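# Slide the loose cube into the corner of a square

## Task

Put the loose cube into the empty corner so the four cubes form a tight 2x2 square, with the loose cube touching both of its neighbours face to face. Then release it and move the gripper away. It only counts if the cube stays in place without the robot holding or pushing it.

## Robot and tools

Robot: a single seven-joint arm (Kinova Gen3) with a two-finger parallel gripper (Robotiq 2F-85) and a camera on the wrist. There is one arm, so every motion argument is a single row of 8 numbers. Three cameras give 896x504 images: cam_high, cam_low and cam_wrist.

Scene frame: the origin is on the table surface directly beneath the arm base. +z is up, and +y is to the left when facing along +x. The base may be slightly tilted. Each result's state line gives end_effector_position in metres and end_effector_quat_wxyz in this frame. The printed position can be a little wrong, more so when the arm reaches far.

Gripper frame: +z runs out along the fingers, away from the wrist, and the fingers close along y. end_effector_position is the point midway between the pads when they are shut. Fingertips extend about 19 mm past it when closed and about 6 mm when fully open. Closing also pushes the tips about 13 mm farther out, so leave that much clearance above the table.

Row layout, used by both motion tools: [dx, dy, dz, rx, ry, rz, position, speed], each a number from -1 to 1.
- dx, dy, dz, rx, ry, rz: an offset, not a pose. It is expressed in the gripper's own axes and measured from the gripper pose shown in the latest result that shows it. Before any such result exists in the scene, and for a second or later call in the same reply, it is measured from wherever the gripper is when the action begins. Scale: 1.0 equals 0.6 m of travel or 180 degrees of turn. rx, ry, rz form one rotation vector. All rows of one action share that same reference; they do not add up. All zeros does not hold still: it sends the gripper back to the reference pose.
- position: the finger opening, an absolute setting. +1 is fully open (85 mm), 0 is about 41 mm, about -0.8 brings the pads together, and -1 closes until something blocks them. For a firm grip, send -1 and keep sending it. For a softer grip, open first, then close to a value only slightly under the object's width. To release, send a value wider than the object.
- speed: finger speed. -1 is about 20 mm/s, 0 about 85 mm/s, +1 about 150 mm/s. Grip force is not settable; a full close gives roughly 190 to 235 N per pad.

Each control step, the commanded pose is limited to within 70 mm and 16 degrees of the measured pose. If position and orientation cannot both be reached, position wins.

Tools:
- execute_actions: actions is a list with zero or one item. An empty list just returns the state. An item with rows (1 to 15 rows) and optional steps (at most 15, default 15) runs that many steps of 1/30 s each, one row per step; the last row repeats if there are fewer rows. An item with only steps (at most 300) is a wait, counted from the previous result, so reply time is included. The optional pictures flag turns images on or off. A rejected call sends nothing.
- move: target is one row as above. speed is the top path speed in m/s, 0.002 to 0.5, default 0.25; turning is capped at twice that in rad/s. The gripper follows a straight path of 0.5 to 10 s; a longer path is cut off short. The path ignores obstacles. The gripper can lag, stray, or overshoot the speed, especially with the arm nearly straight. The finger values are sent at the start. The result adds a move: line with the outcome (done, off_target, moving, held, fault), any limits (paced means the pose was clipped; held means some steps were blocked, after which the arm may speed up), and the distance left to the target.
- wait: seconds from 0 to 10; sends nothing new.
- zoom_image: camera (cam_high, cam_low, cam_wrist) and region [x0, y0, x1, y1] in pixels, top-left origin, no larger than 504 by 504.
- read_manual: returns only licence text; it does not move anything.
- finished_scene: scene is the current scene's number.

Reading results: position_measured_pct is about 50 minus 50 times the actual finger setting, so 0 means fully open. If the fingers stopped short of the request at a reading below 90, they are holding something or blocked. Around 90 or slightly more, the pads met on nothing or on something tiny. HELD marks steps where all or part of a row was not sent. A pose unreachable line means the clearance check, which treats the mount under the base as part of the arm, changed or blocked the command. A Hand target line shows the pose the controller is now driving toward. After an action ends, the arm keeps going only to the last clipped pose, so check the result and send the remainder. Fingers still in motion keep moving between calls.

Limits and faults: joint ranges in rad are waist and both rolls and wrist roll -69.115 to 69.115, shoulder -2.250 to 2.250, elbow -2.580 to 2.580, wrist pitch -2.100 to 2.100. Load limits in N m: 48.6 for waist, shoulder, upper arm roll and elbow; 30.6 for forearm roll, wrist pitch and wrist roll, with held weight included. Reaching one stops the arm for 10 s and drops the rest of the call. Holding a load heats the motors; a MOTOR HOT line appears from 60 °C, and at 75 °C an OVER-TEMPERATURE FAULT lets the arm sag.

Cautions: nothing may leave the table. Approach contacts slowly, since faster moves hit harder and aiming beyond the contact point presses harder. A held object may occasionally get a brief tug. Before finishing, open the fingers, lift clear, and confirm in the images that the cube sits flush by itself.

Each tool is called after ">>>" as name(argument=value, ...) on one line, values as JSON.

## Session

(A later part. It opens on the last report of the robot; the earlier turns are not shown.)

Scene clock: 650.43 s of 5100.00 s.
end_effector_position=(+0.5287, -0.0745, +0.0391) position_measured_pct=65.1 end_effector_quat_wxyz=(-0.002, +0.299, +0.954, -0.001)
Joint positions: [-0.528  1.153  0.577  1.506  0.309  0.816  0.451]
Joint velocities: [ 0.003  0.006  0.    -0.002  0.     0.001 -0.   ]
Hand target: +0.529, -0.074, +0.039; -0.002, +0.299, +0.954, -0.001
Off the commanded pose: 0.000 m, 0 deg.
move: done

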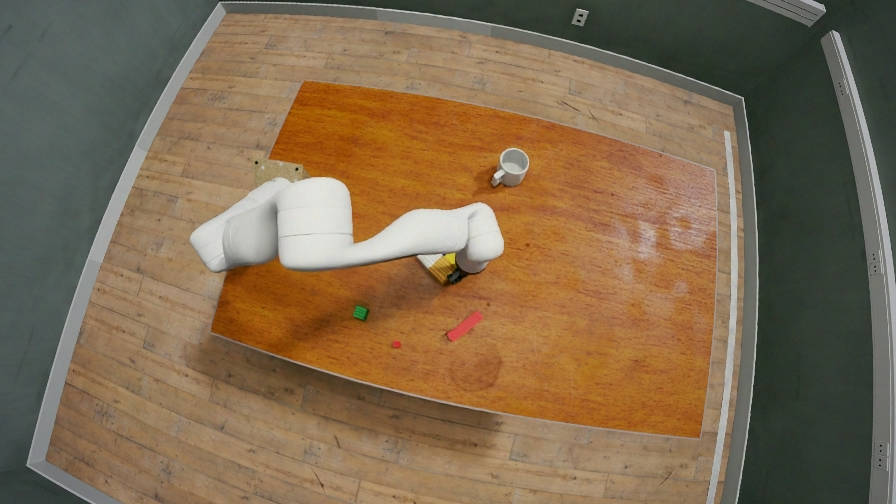

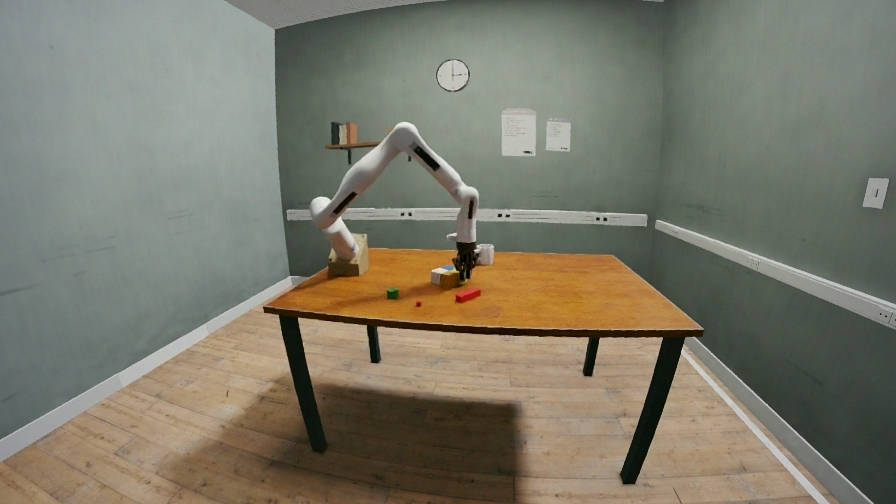

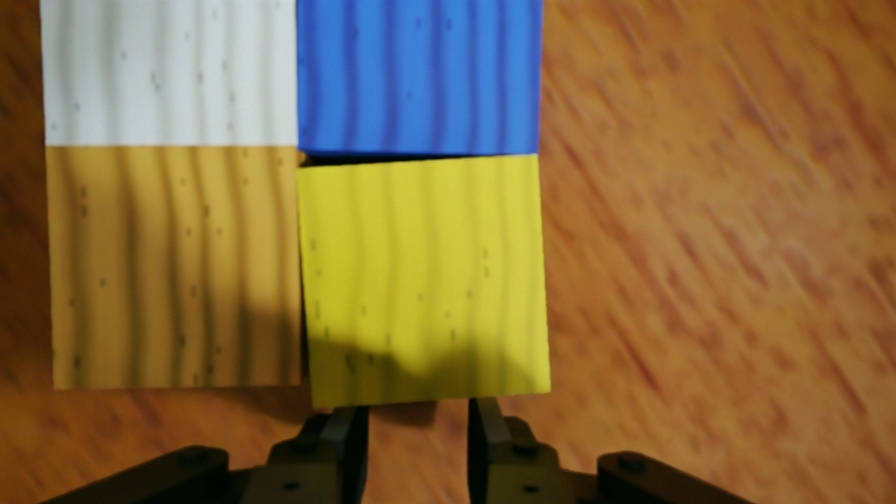

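>>> move(target=[0.0125, 0, 0, 0, 0, 0, -0.3, 0], speed=0.012)

Scene clock: 669.93 s of 5100.00 s.
end_effector_position=(+0.5227, -0.0703, +0.0390) position_measured_pct=65.1 end_effector_quat_wxyz=(-0.002, +0.299, +0.954, -0.001)
Joint positions: [-0.54   1.153  0.577  1.526  0.308  0.804  0.439]
Joint velocities: [ 0.    -0.     0.     0.001  0.    -0.    -0.   ]
Hand target: +0.523, -0.070, +0.039; -0.002, +0.299, +0.954, -0.001
Off the commanded pose: 0.000 m, 0 deg.
After step 90, 15.67 s passed at rest.
move: done

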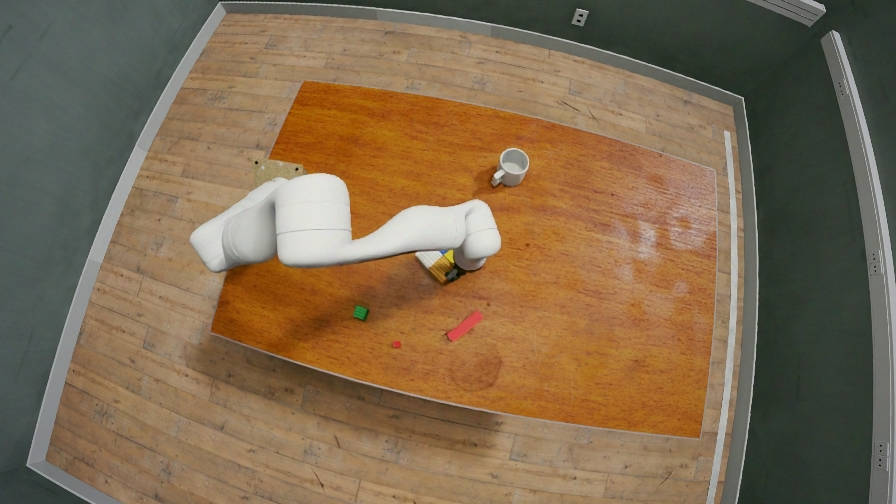

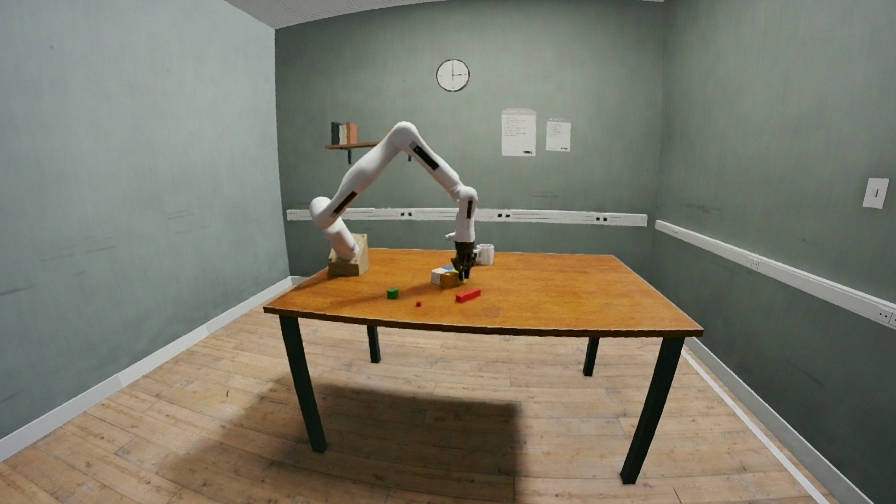

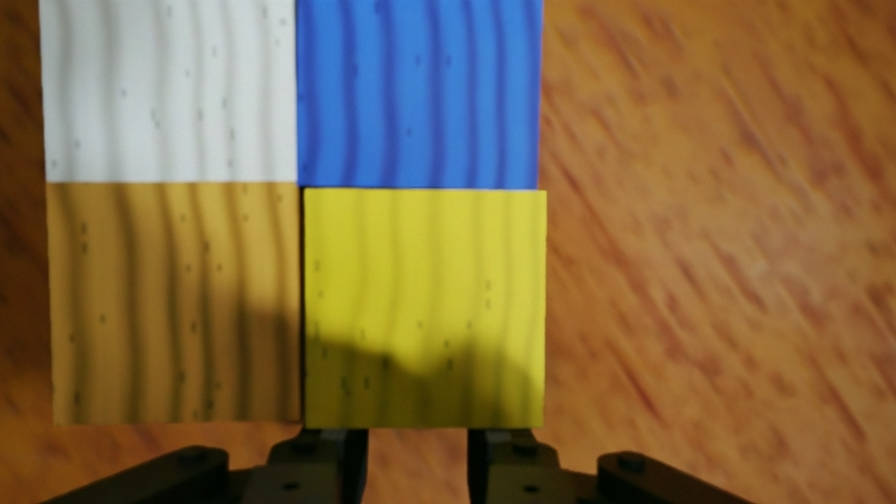

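>>> execute_actions(actions=[])

Scene clock: 693.10 s of 5100.00 s.
end_effector_position=(+0.5227, -0.0703, +0.0391) position_measured_pct=65.1 end_effector_quat_wxyz=(-0.001, +0.299, +0.954, -0.001)
Joint positions: [-0.54   1.153  0.577  1.526  0.308  0.804  0.438]
Joint velocities: [ 0.001  0.    -0.     0.     0.     0.    -0.   ]
Hand target: +0.523, -0.070, +0.039; -0.002, +0.299, +0.954, -0.001
Off the commanded pose: 0.000 m, 0 deg.
Steps of this call (steps 1 to 90: nothing new was sent; then 20.17 s passed at rest). Readings (end_effector_position | what the end effector reports):
1: (+0.5227, -0.0703, +0.0391) | position_measured_pct=65.1
2: (+0.5227, -0.0703, +0.0391) | position_measured_pct=65.1
4: (+0.5227, -0.0703, +0.0391) | position_measured_pct=65.1
8: (+0.5227, -0.0703, +0.0391) | position_measured_pct=65.1
90: the state above

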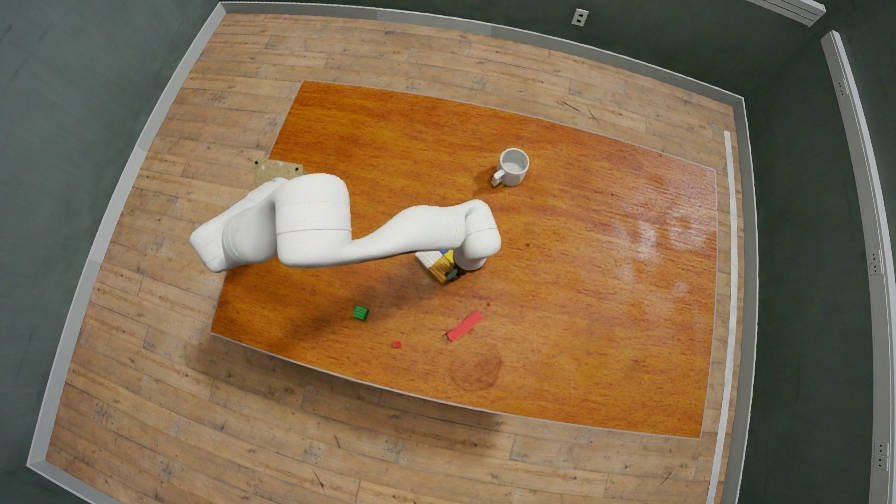

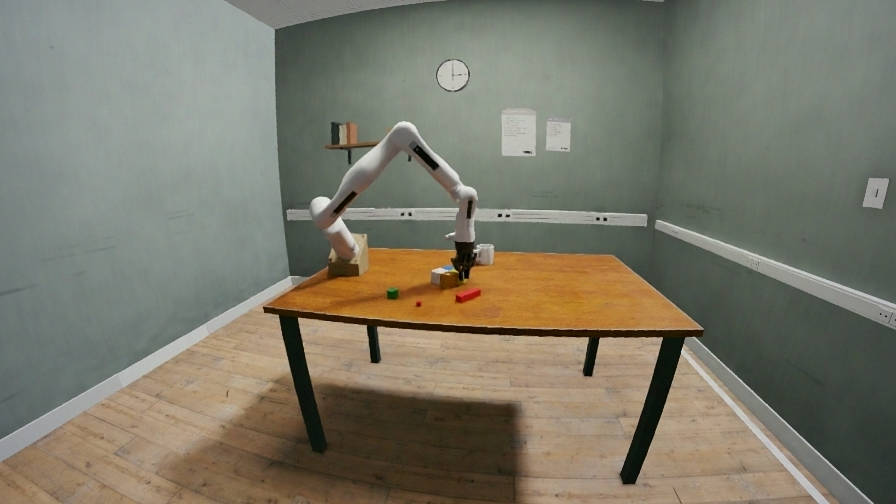

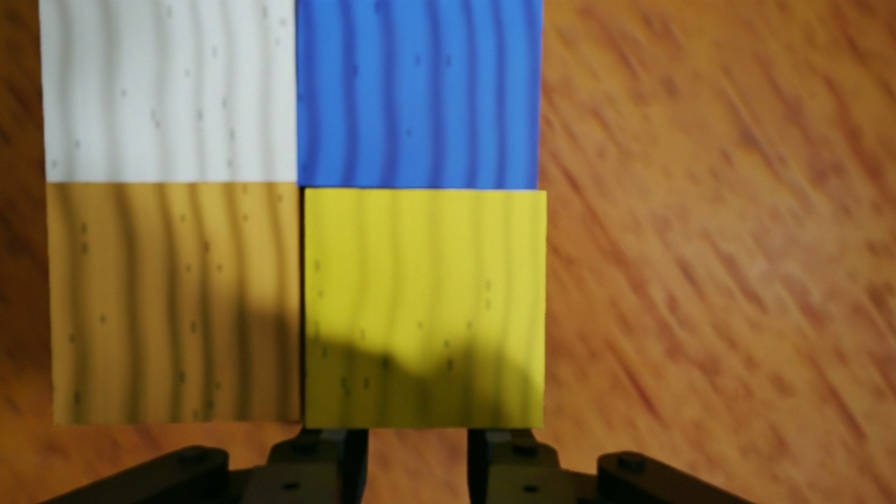

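>>> zoom_image(camera="cam_wrist", region=[200, 100, 400, 260])

>>> zoom_image(camera="cam_wrist", region=[240, 260, 400, 460])

Region (200, 100, 400, 260) of cam_wrist's 896x504 image, scaled by 2.520; it fills the top 403 rows of this view, and the rest is white.

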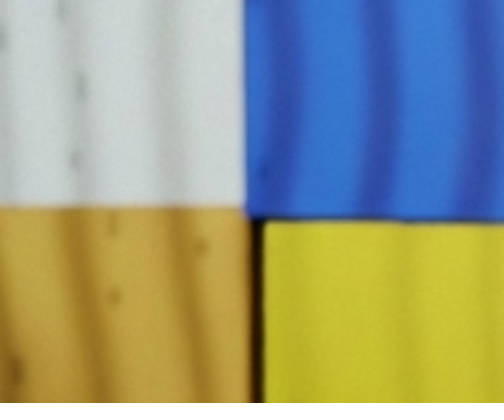

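Region (240, 260, 400, 460) of cam_wrist's 896x504 image, scaled by 2.520; it fills the left 403 columns of this view, and the rest is white.

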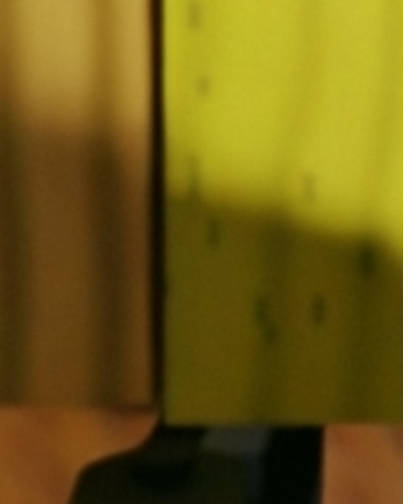

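>>> move(target=[-0.01333, 0, 0, 0, 0, 0, -0.3, 0], speed=0.03)

>>> move(target=[0, -0.04, 0, 0, 0, 0, 0.0, 0], speed=0.04)

Scene clock: 745.00 s of 5100.00 s.
end_effector_position=(+0.5292, -0.0748, +0.0391) position_measured_pct=65.1 end_effector_quat_wxyz=(-0.001, +0.299, +0.954, -0.001)
Joint positions: [-0.527  1.153  0.577  1.504  0.309  0.817  0.452]
Joint velocities: [ 0.002  0.    -0.    -0.001 -0.     0.     0.   ]
Hand target: +0.529, -0.075, +0.039; -0.001, +0.299, +0.954, -0.001
Off the commanded pose: 0.000 m, 0 deg.
After step 90, 48.20 s passed at rest.
move: done

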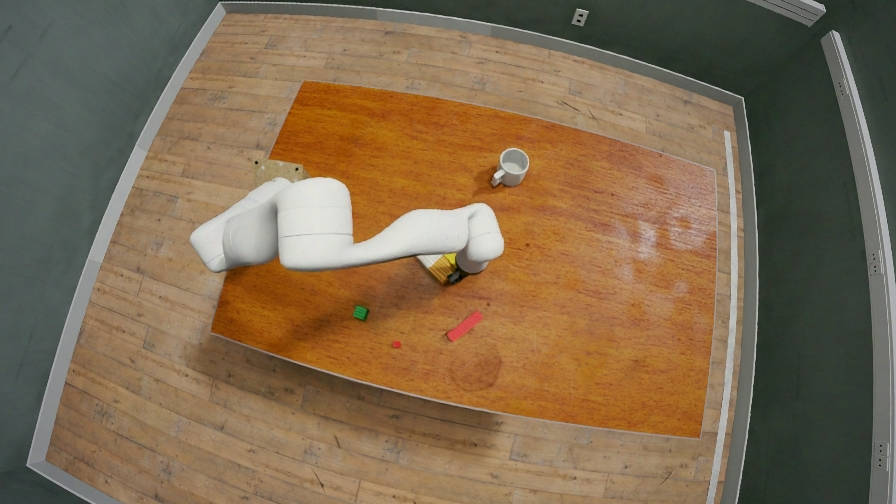

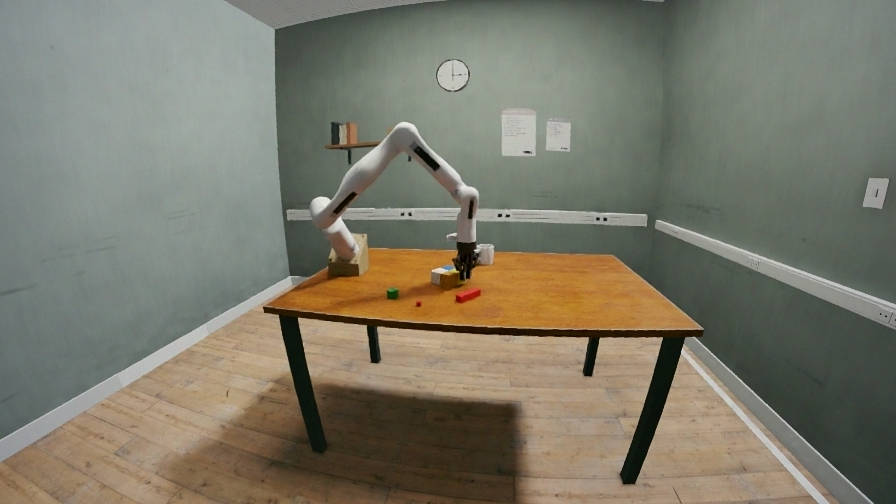

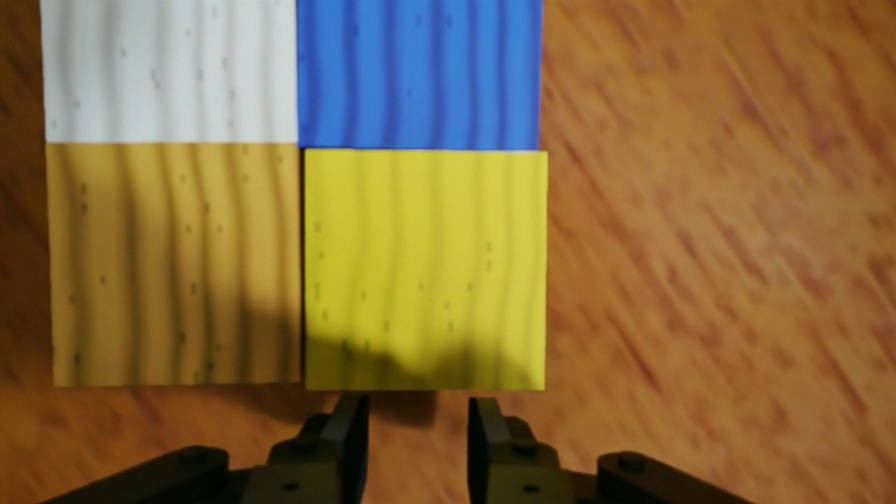

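Scene clock: 745.87 s of 5100.00 s.
end_effector_position=(+0.5154, -0.0945, +0.0390) position_measured_pct=50.0 end_effector_quat_wxyz=(-0.001, +0.299, +0.954, -0.001)
Joint positions: [-0.528  1.11   0.593  1.576  0.327  0.777  0.458]
Joint velocities: [-0.002 -0.002 -0.     0.001 -0.001 -0.001  0.   ]
Hand target: +0.515, -0.094, +0.039; -0.001, +0.299, +0.954, -0.001
Off the commanded pose: 0.000 m, 0 deg.
move: done

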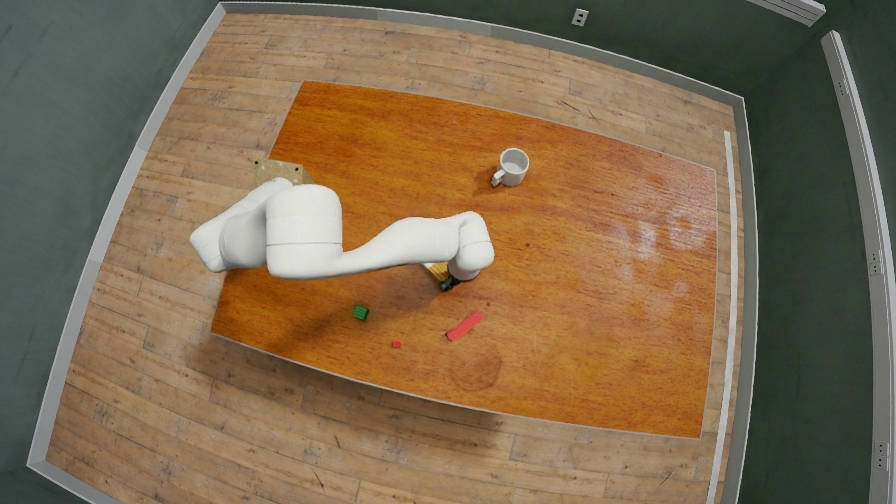

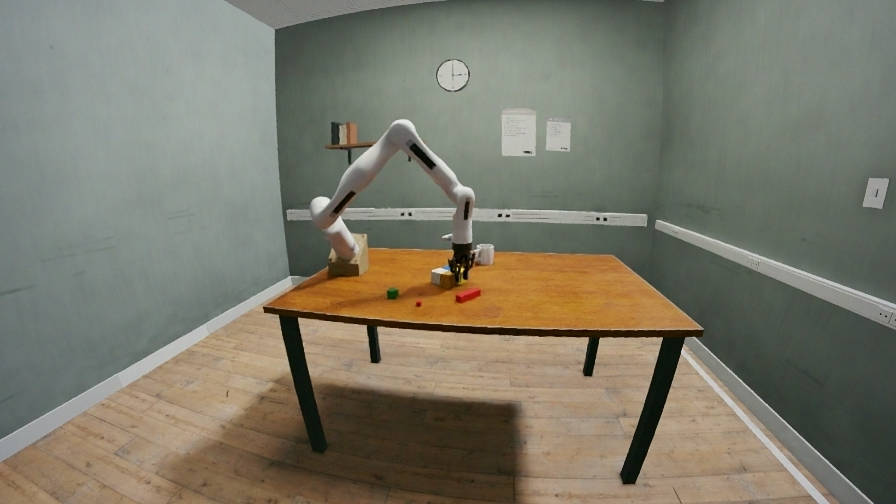

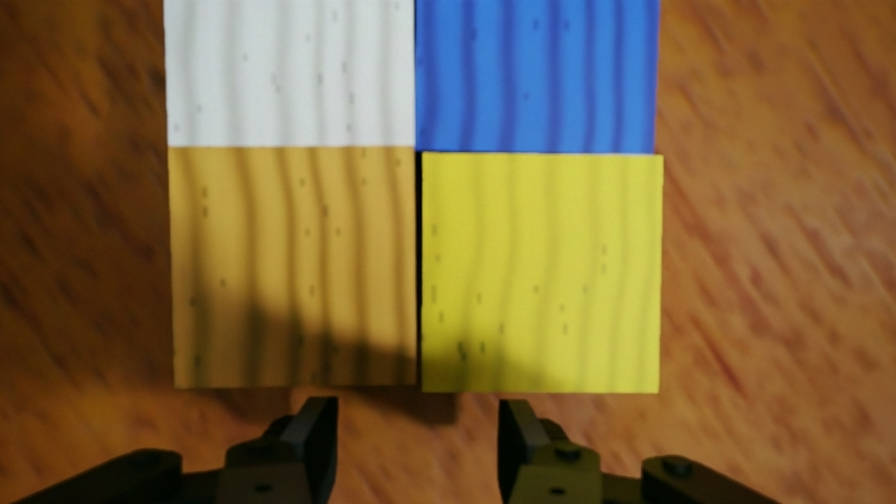

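>>> move(target=[0.01667, 0, 0, 0, 0, 0, 0.0, 0], speed=0.008)

Scene clock: 749.93 s of 5100.00 s.
end_effector_position=(+0.5076, -0.0891, +0.0391) position_measured_pct=50.0 end_effector_quat_wxyz=(-0.001, +0.299, +0.954, -0.001)
Joint positions: [-0.545  1.111  0.595  1.603  0.326  0.76   0.441]
Joint velocities: [ 0.002 -0.001 -0.    -0.     0.001 -0.    -0.001]
Hand target: +0.507, -0.089, +0.039; -0.001, +0.299, +0.954, -0.001
Off the commanded pose: 0.001 m, 0 deg.
move: done

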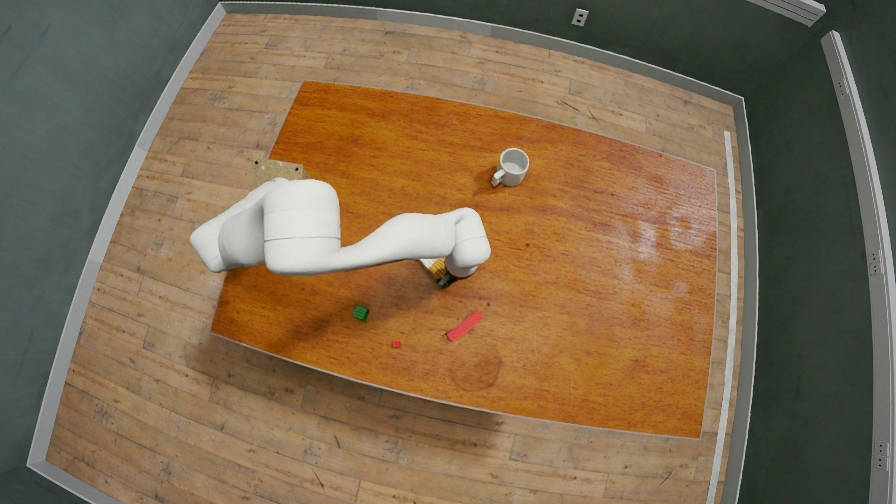

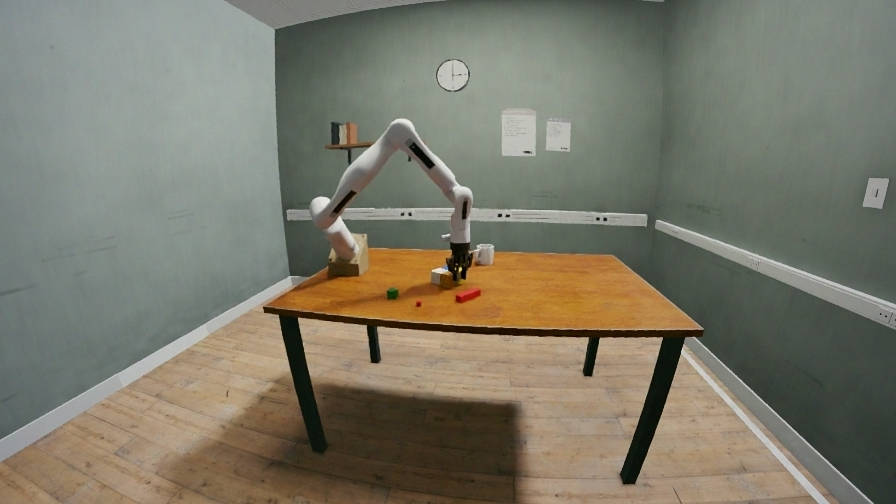

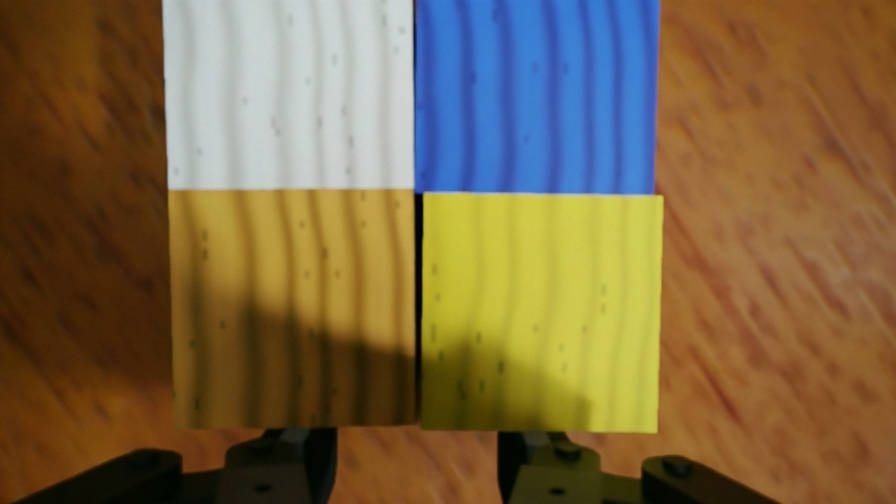

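>>> move(target=[0.0033, 0, 0, 0, 0, 0, 0.0, 0], speed=0.004)

>>> zoom_image(camera="cam_wrist", region=[320, 110, 520, 270])

Scene clock: 755.77 s of 5100.00 s.
end_effector_position=(+0.5064, -0.0884, +0.0391) position_measured_pct=50.0 end_effector_quat_wxyz=(-0.001, +0.300, +0.954, -0.001)
Joint positions: [-0.548  1.111  0.596  1.608  0.326  0.757  0.438]
Joint velocities: [-0.001 -0.    -0.001  0.001  0.001 -0.    -0.001]
Hand target: +0.506, -0.088, +0.039; -0.001, +0.299, +0.954, -0.001
Off the commanded pose: 0.001 m, 0 deg.
After step 90, 2.13 s passed at rest.
move: done

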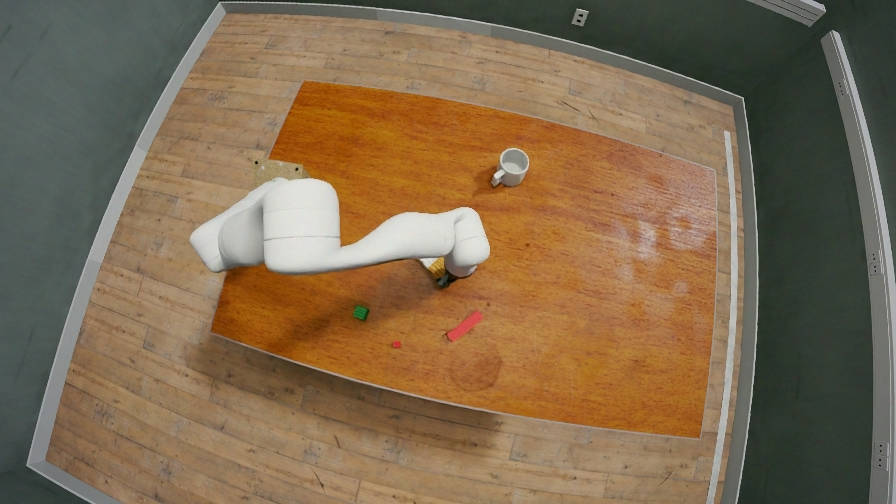

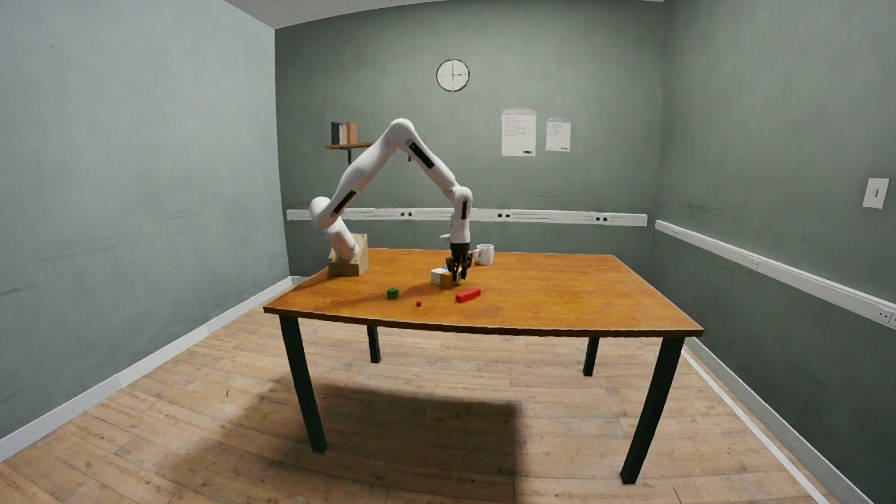

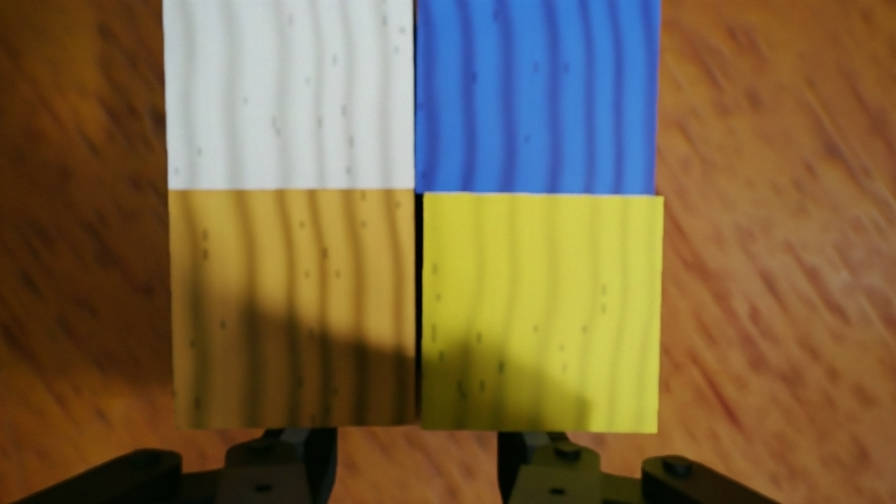

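Region (320, 110, 520, 270) of cam_wrist's 896x504 image, scaled by 2.520; it fills the top 403 rows of this view, and the rest is white.

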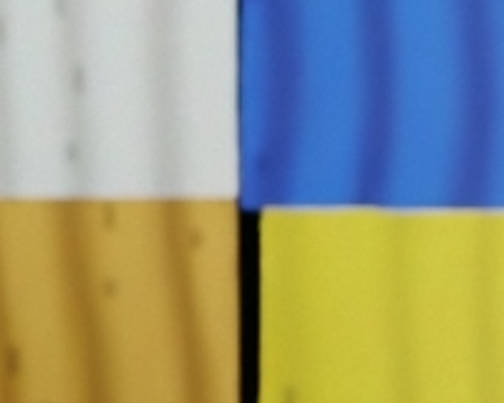

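>>> zoom_image(camera="cam_wrist", region=[150, 340, 420, 480])

>>> zoom_image(camera="cam_wrist", region=[400, 340, 670, 480])

Region (150, 340, 420, 480) of cam_wrist's 896x504 image, scaled by 1.867; it fills the top 261 rows of this view, and the rest is white.

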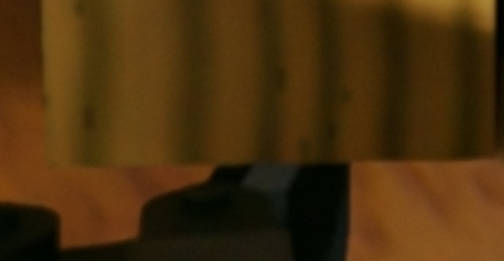

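Region (400, 340, 670, 480) of cam_wrist's 896x504 image, scaled by 1.867; it fills the top 261 rows of this view, and the rest is white.

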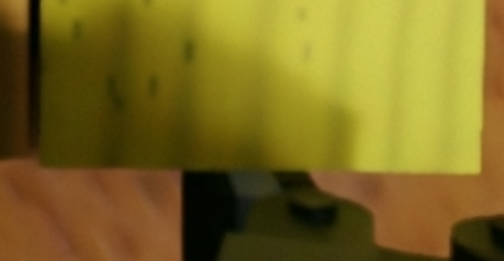

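>>> zoom_image(camera="cam_wrist", region=[150, 150, 430, 230])

>>> zoom_image(camera="cam_wrist", region=[400, 150, 680, 230])

Region (150, 150, 430, 230) of cam_wrist's 896x504 image, scaled by 1.800; it fills the top 144 rows of this view, and the rest is white.

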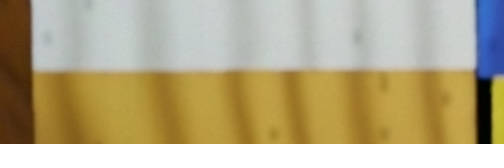

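Region (400, 150, 680, 230) of cam_wrist's 896x504 image, scaled by 1.800; it fills the top 144 rows of this view, and the rest is white.

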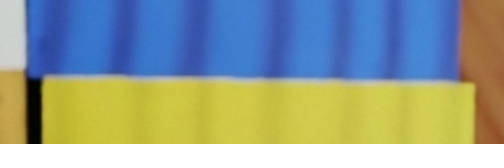

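>>> move(target=[-0.01333, 0, 0, 0, 0, 0, 0.0, 0], speed=0.03)

>>> move(target=[0, 0, -0.08, 0, 0, 0, 0.0, 0], speed=0.08)

>>> move(target=[0.1153, 0.1142, 0, 0, 0, -0.5, 0.0, 0], speed=0.1)

Scene clock: 846.40 s of 5100.00 s.
end_effector_position=(+0.5129, -0.0929, +0.0392) position_measured_pct=50.0 end_effector_quat_wxyz=(-0.001, +0.299, +0.954, -0.001)
Joint positions: [-0.534  1.11   0.594  1.586  0.328  0.77   0.451]
Joint velocities: [ 0.001  0.    -0.     0.    -0.001  0.     0.   ]
Hand target: +0.513, -0.093, +0.039; -0.001, +0.300, +0.954, -0.001
Off the commanded pose: 0.000 m, 0 deg.
After step 90, 86.93 s passed at rest.
move: done

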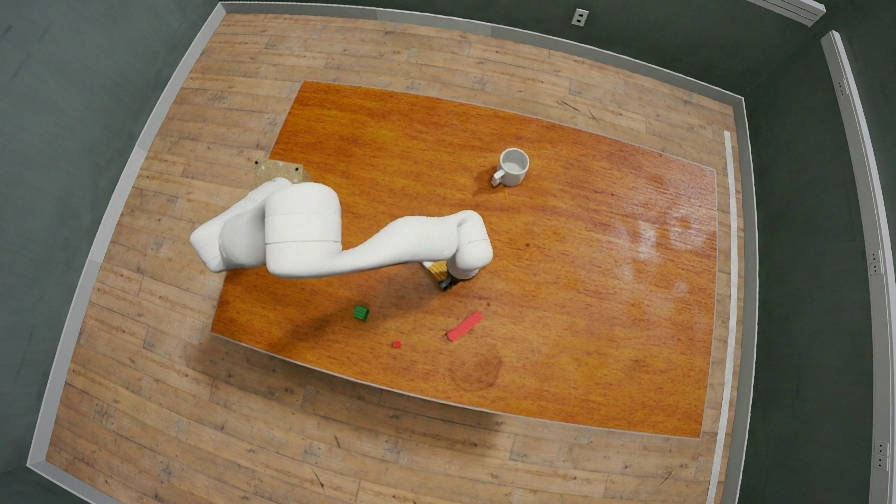

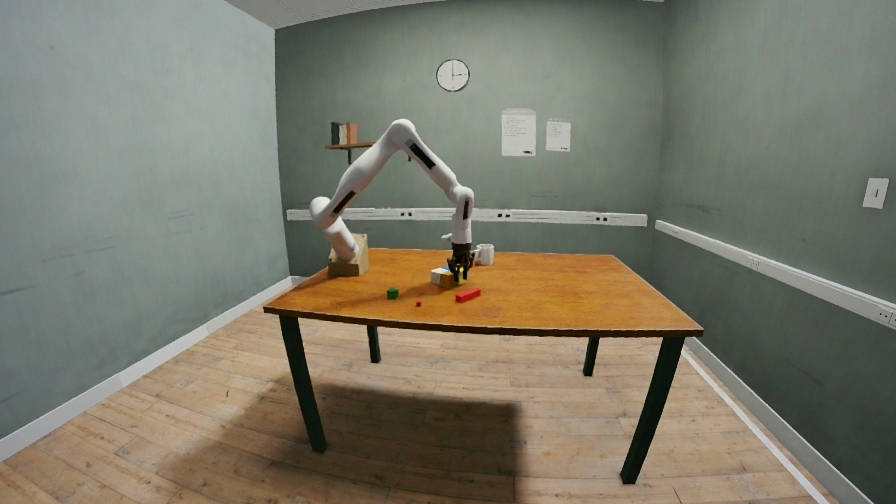

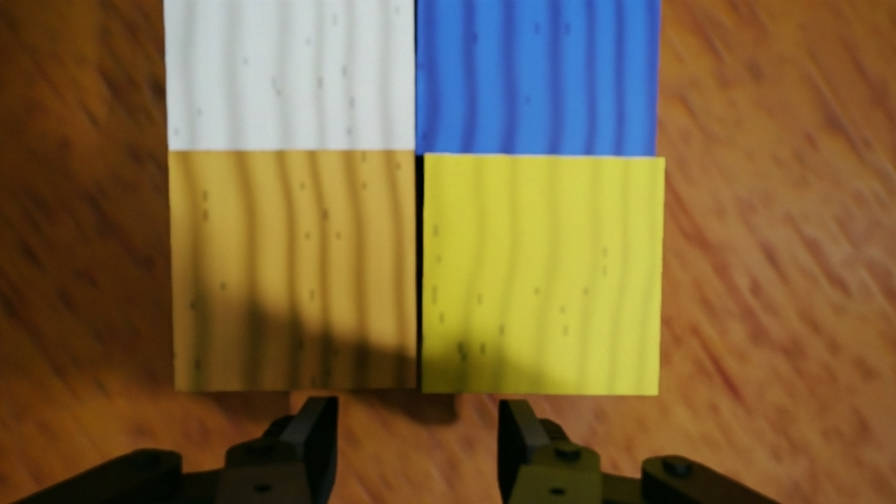

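Scene clock: 847.30 s of 5100.00 s.
end_effector_position=(+0.5129, -0.0929, +0.0870) position_measured_pct=50.0 end_effector_quat_wxyz=(-0.001, +0.299, +0.954, -0.001)
Joint positions: [-0.59   1.048  0.593  1.561  0.316  0.878  0.461]
Joint velocities: [-0.002 -0.002 -0.     0.001  0.     0.    -0.   ]
Hand target: +0.513, -0.093, +0.087; -0.001, +0.299, +0.954, -0.001
Off the commanded pose: 0.000 m, 0 deg.
move: done

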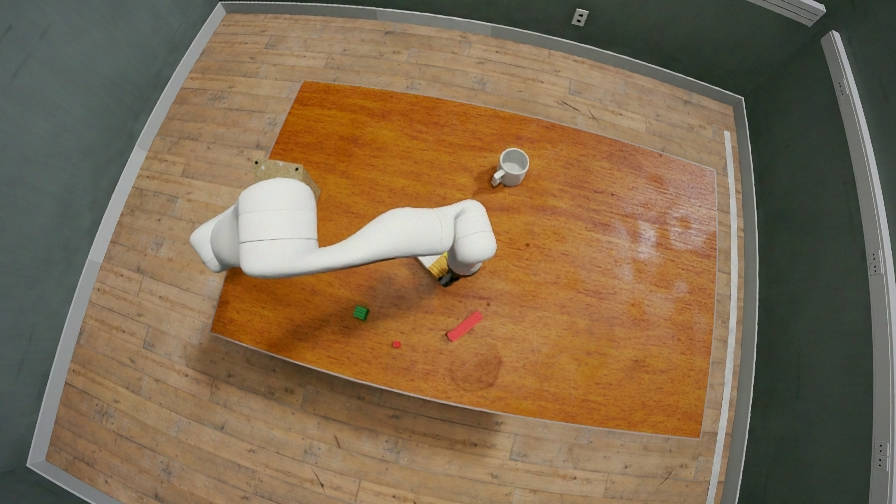

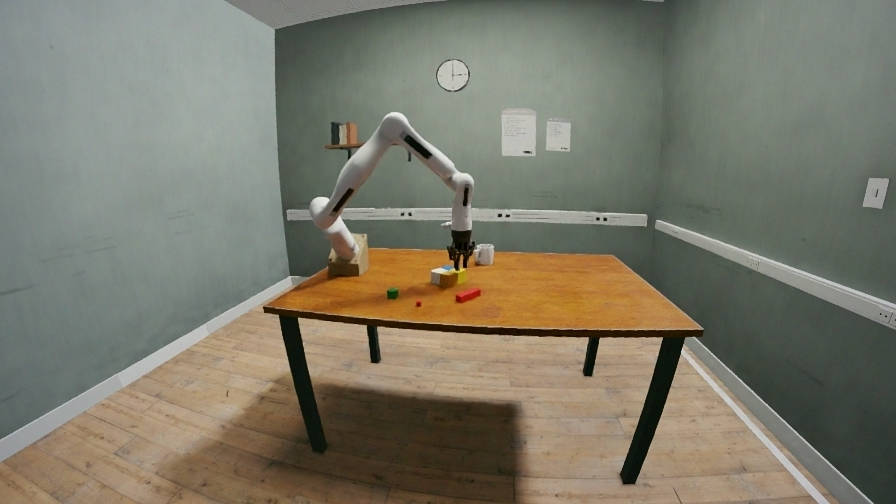

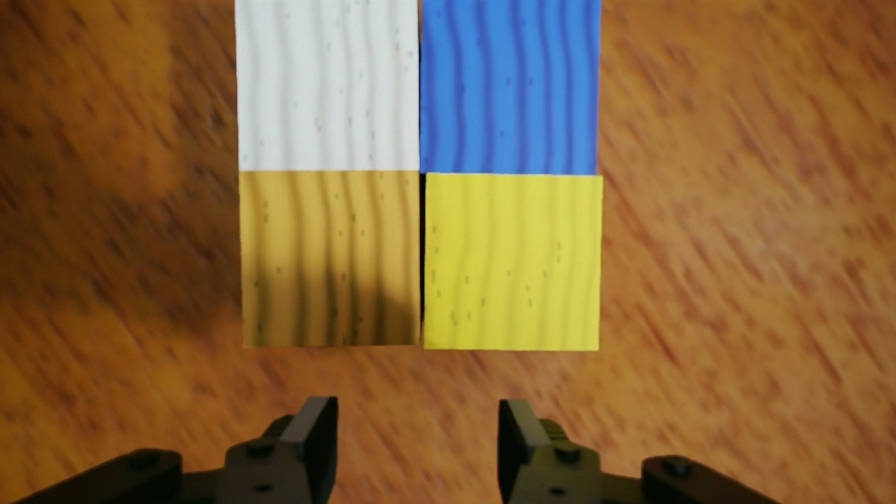

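Scene clock: 855.40 s of 5100.00 s.
end_effector_position=(+0.4958, +0.0026, +0.0872) position_measured_pct=50.0 end_effector_quat_wxyz=(-0.001, -0.463, +0.886, -0.001)
Joint positions: [-0.484  1.104  0.17   1.505  0.647  1.023  1.61 ]
Joint velocities: [0.003 0.001 0.001 0.    0.    0.    0.001]
Hand target: +0.496, +0.003, +0.087; -0.001, -0.463, +0.886, -0.001
Off the commanded pose: 0.001 m, 0 deg.
move: done

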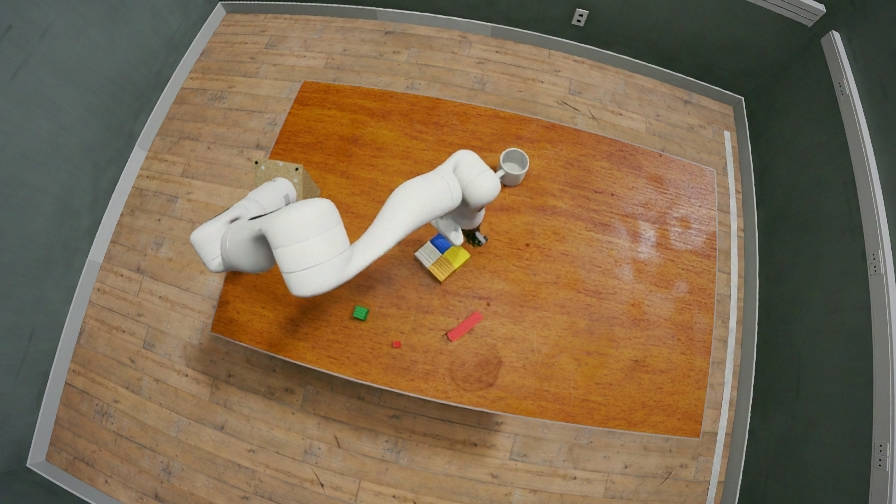

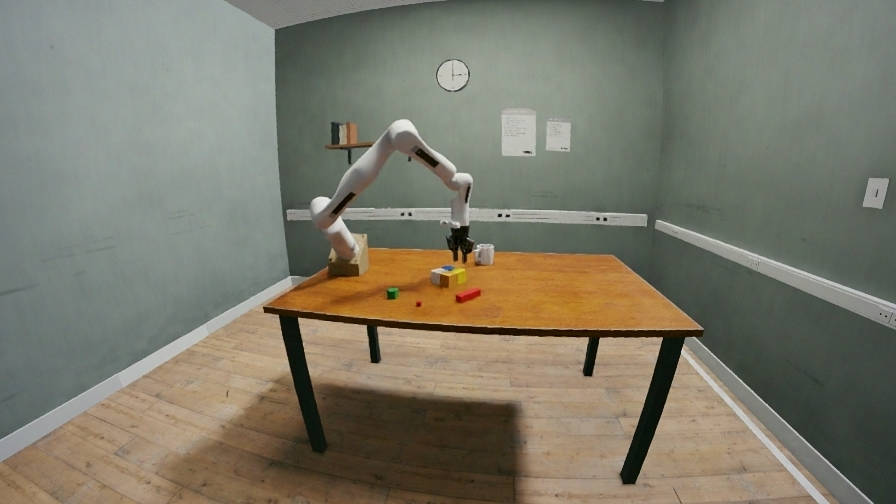

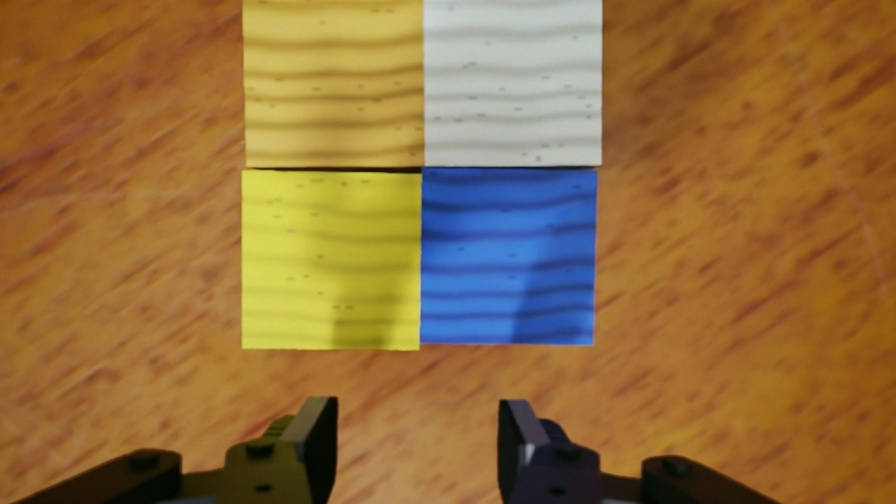

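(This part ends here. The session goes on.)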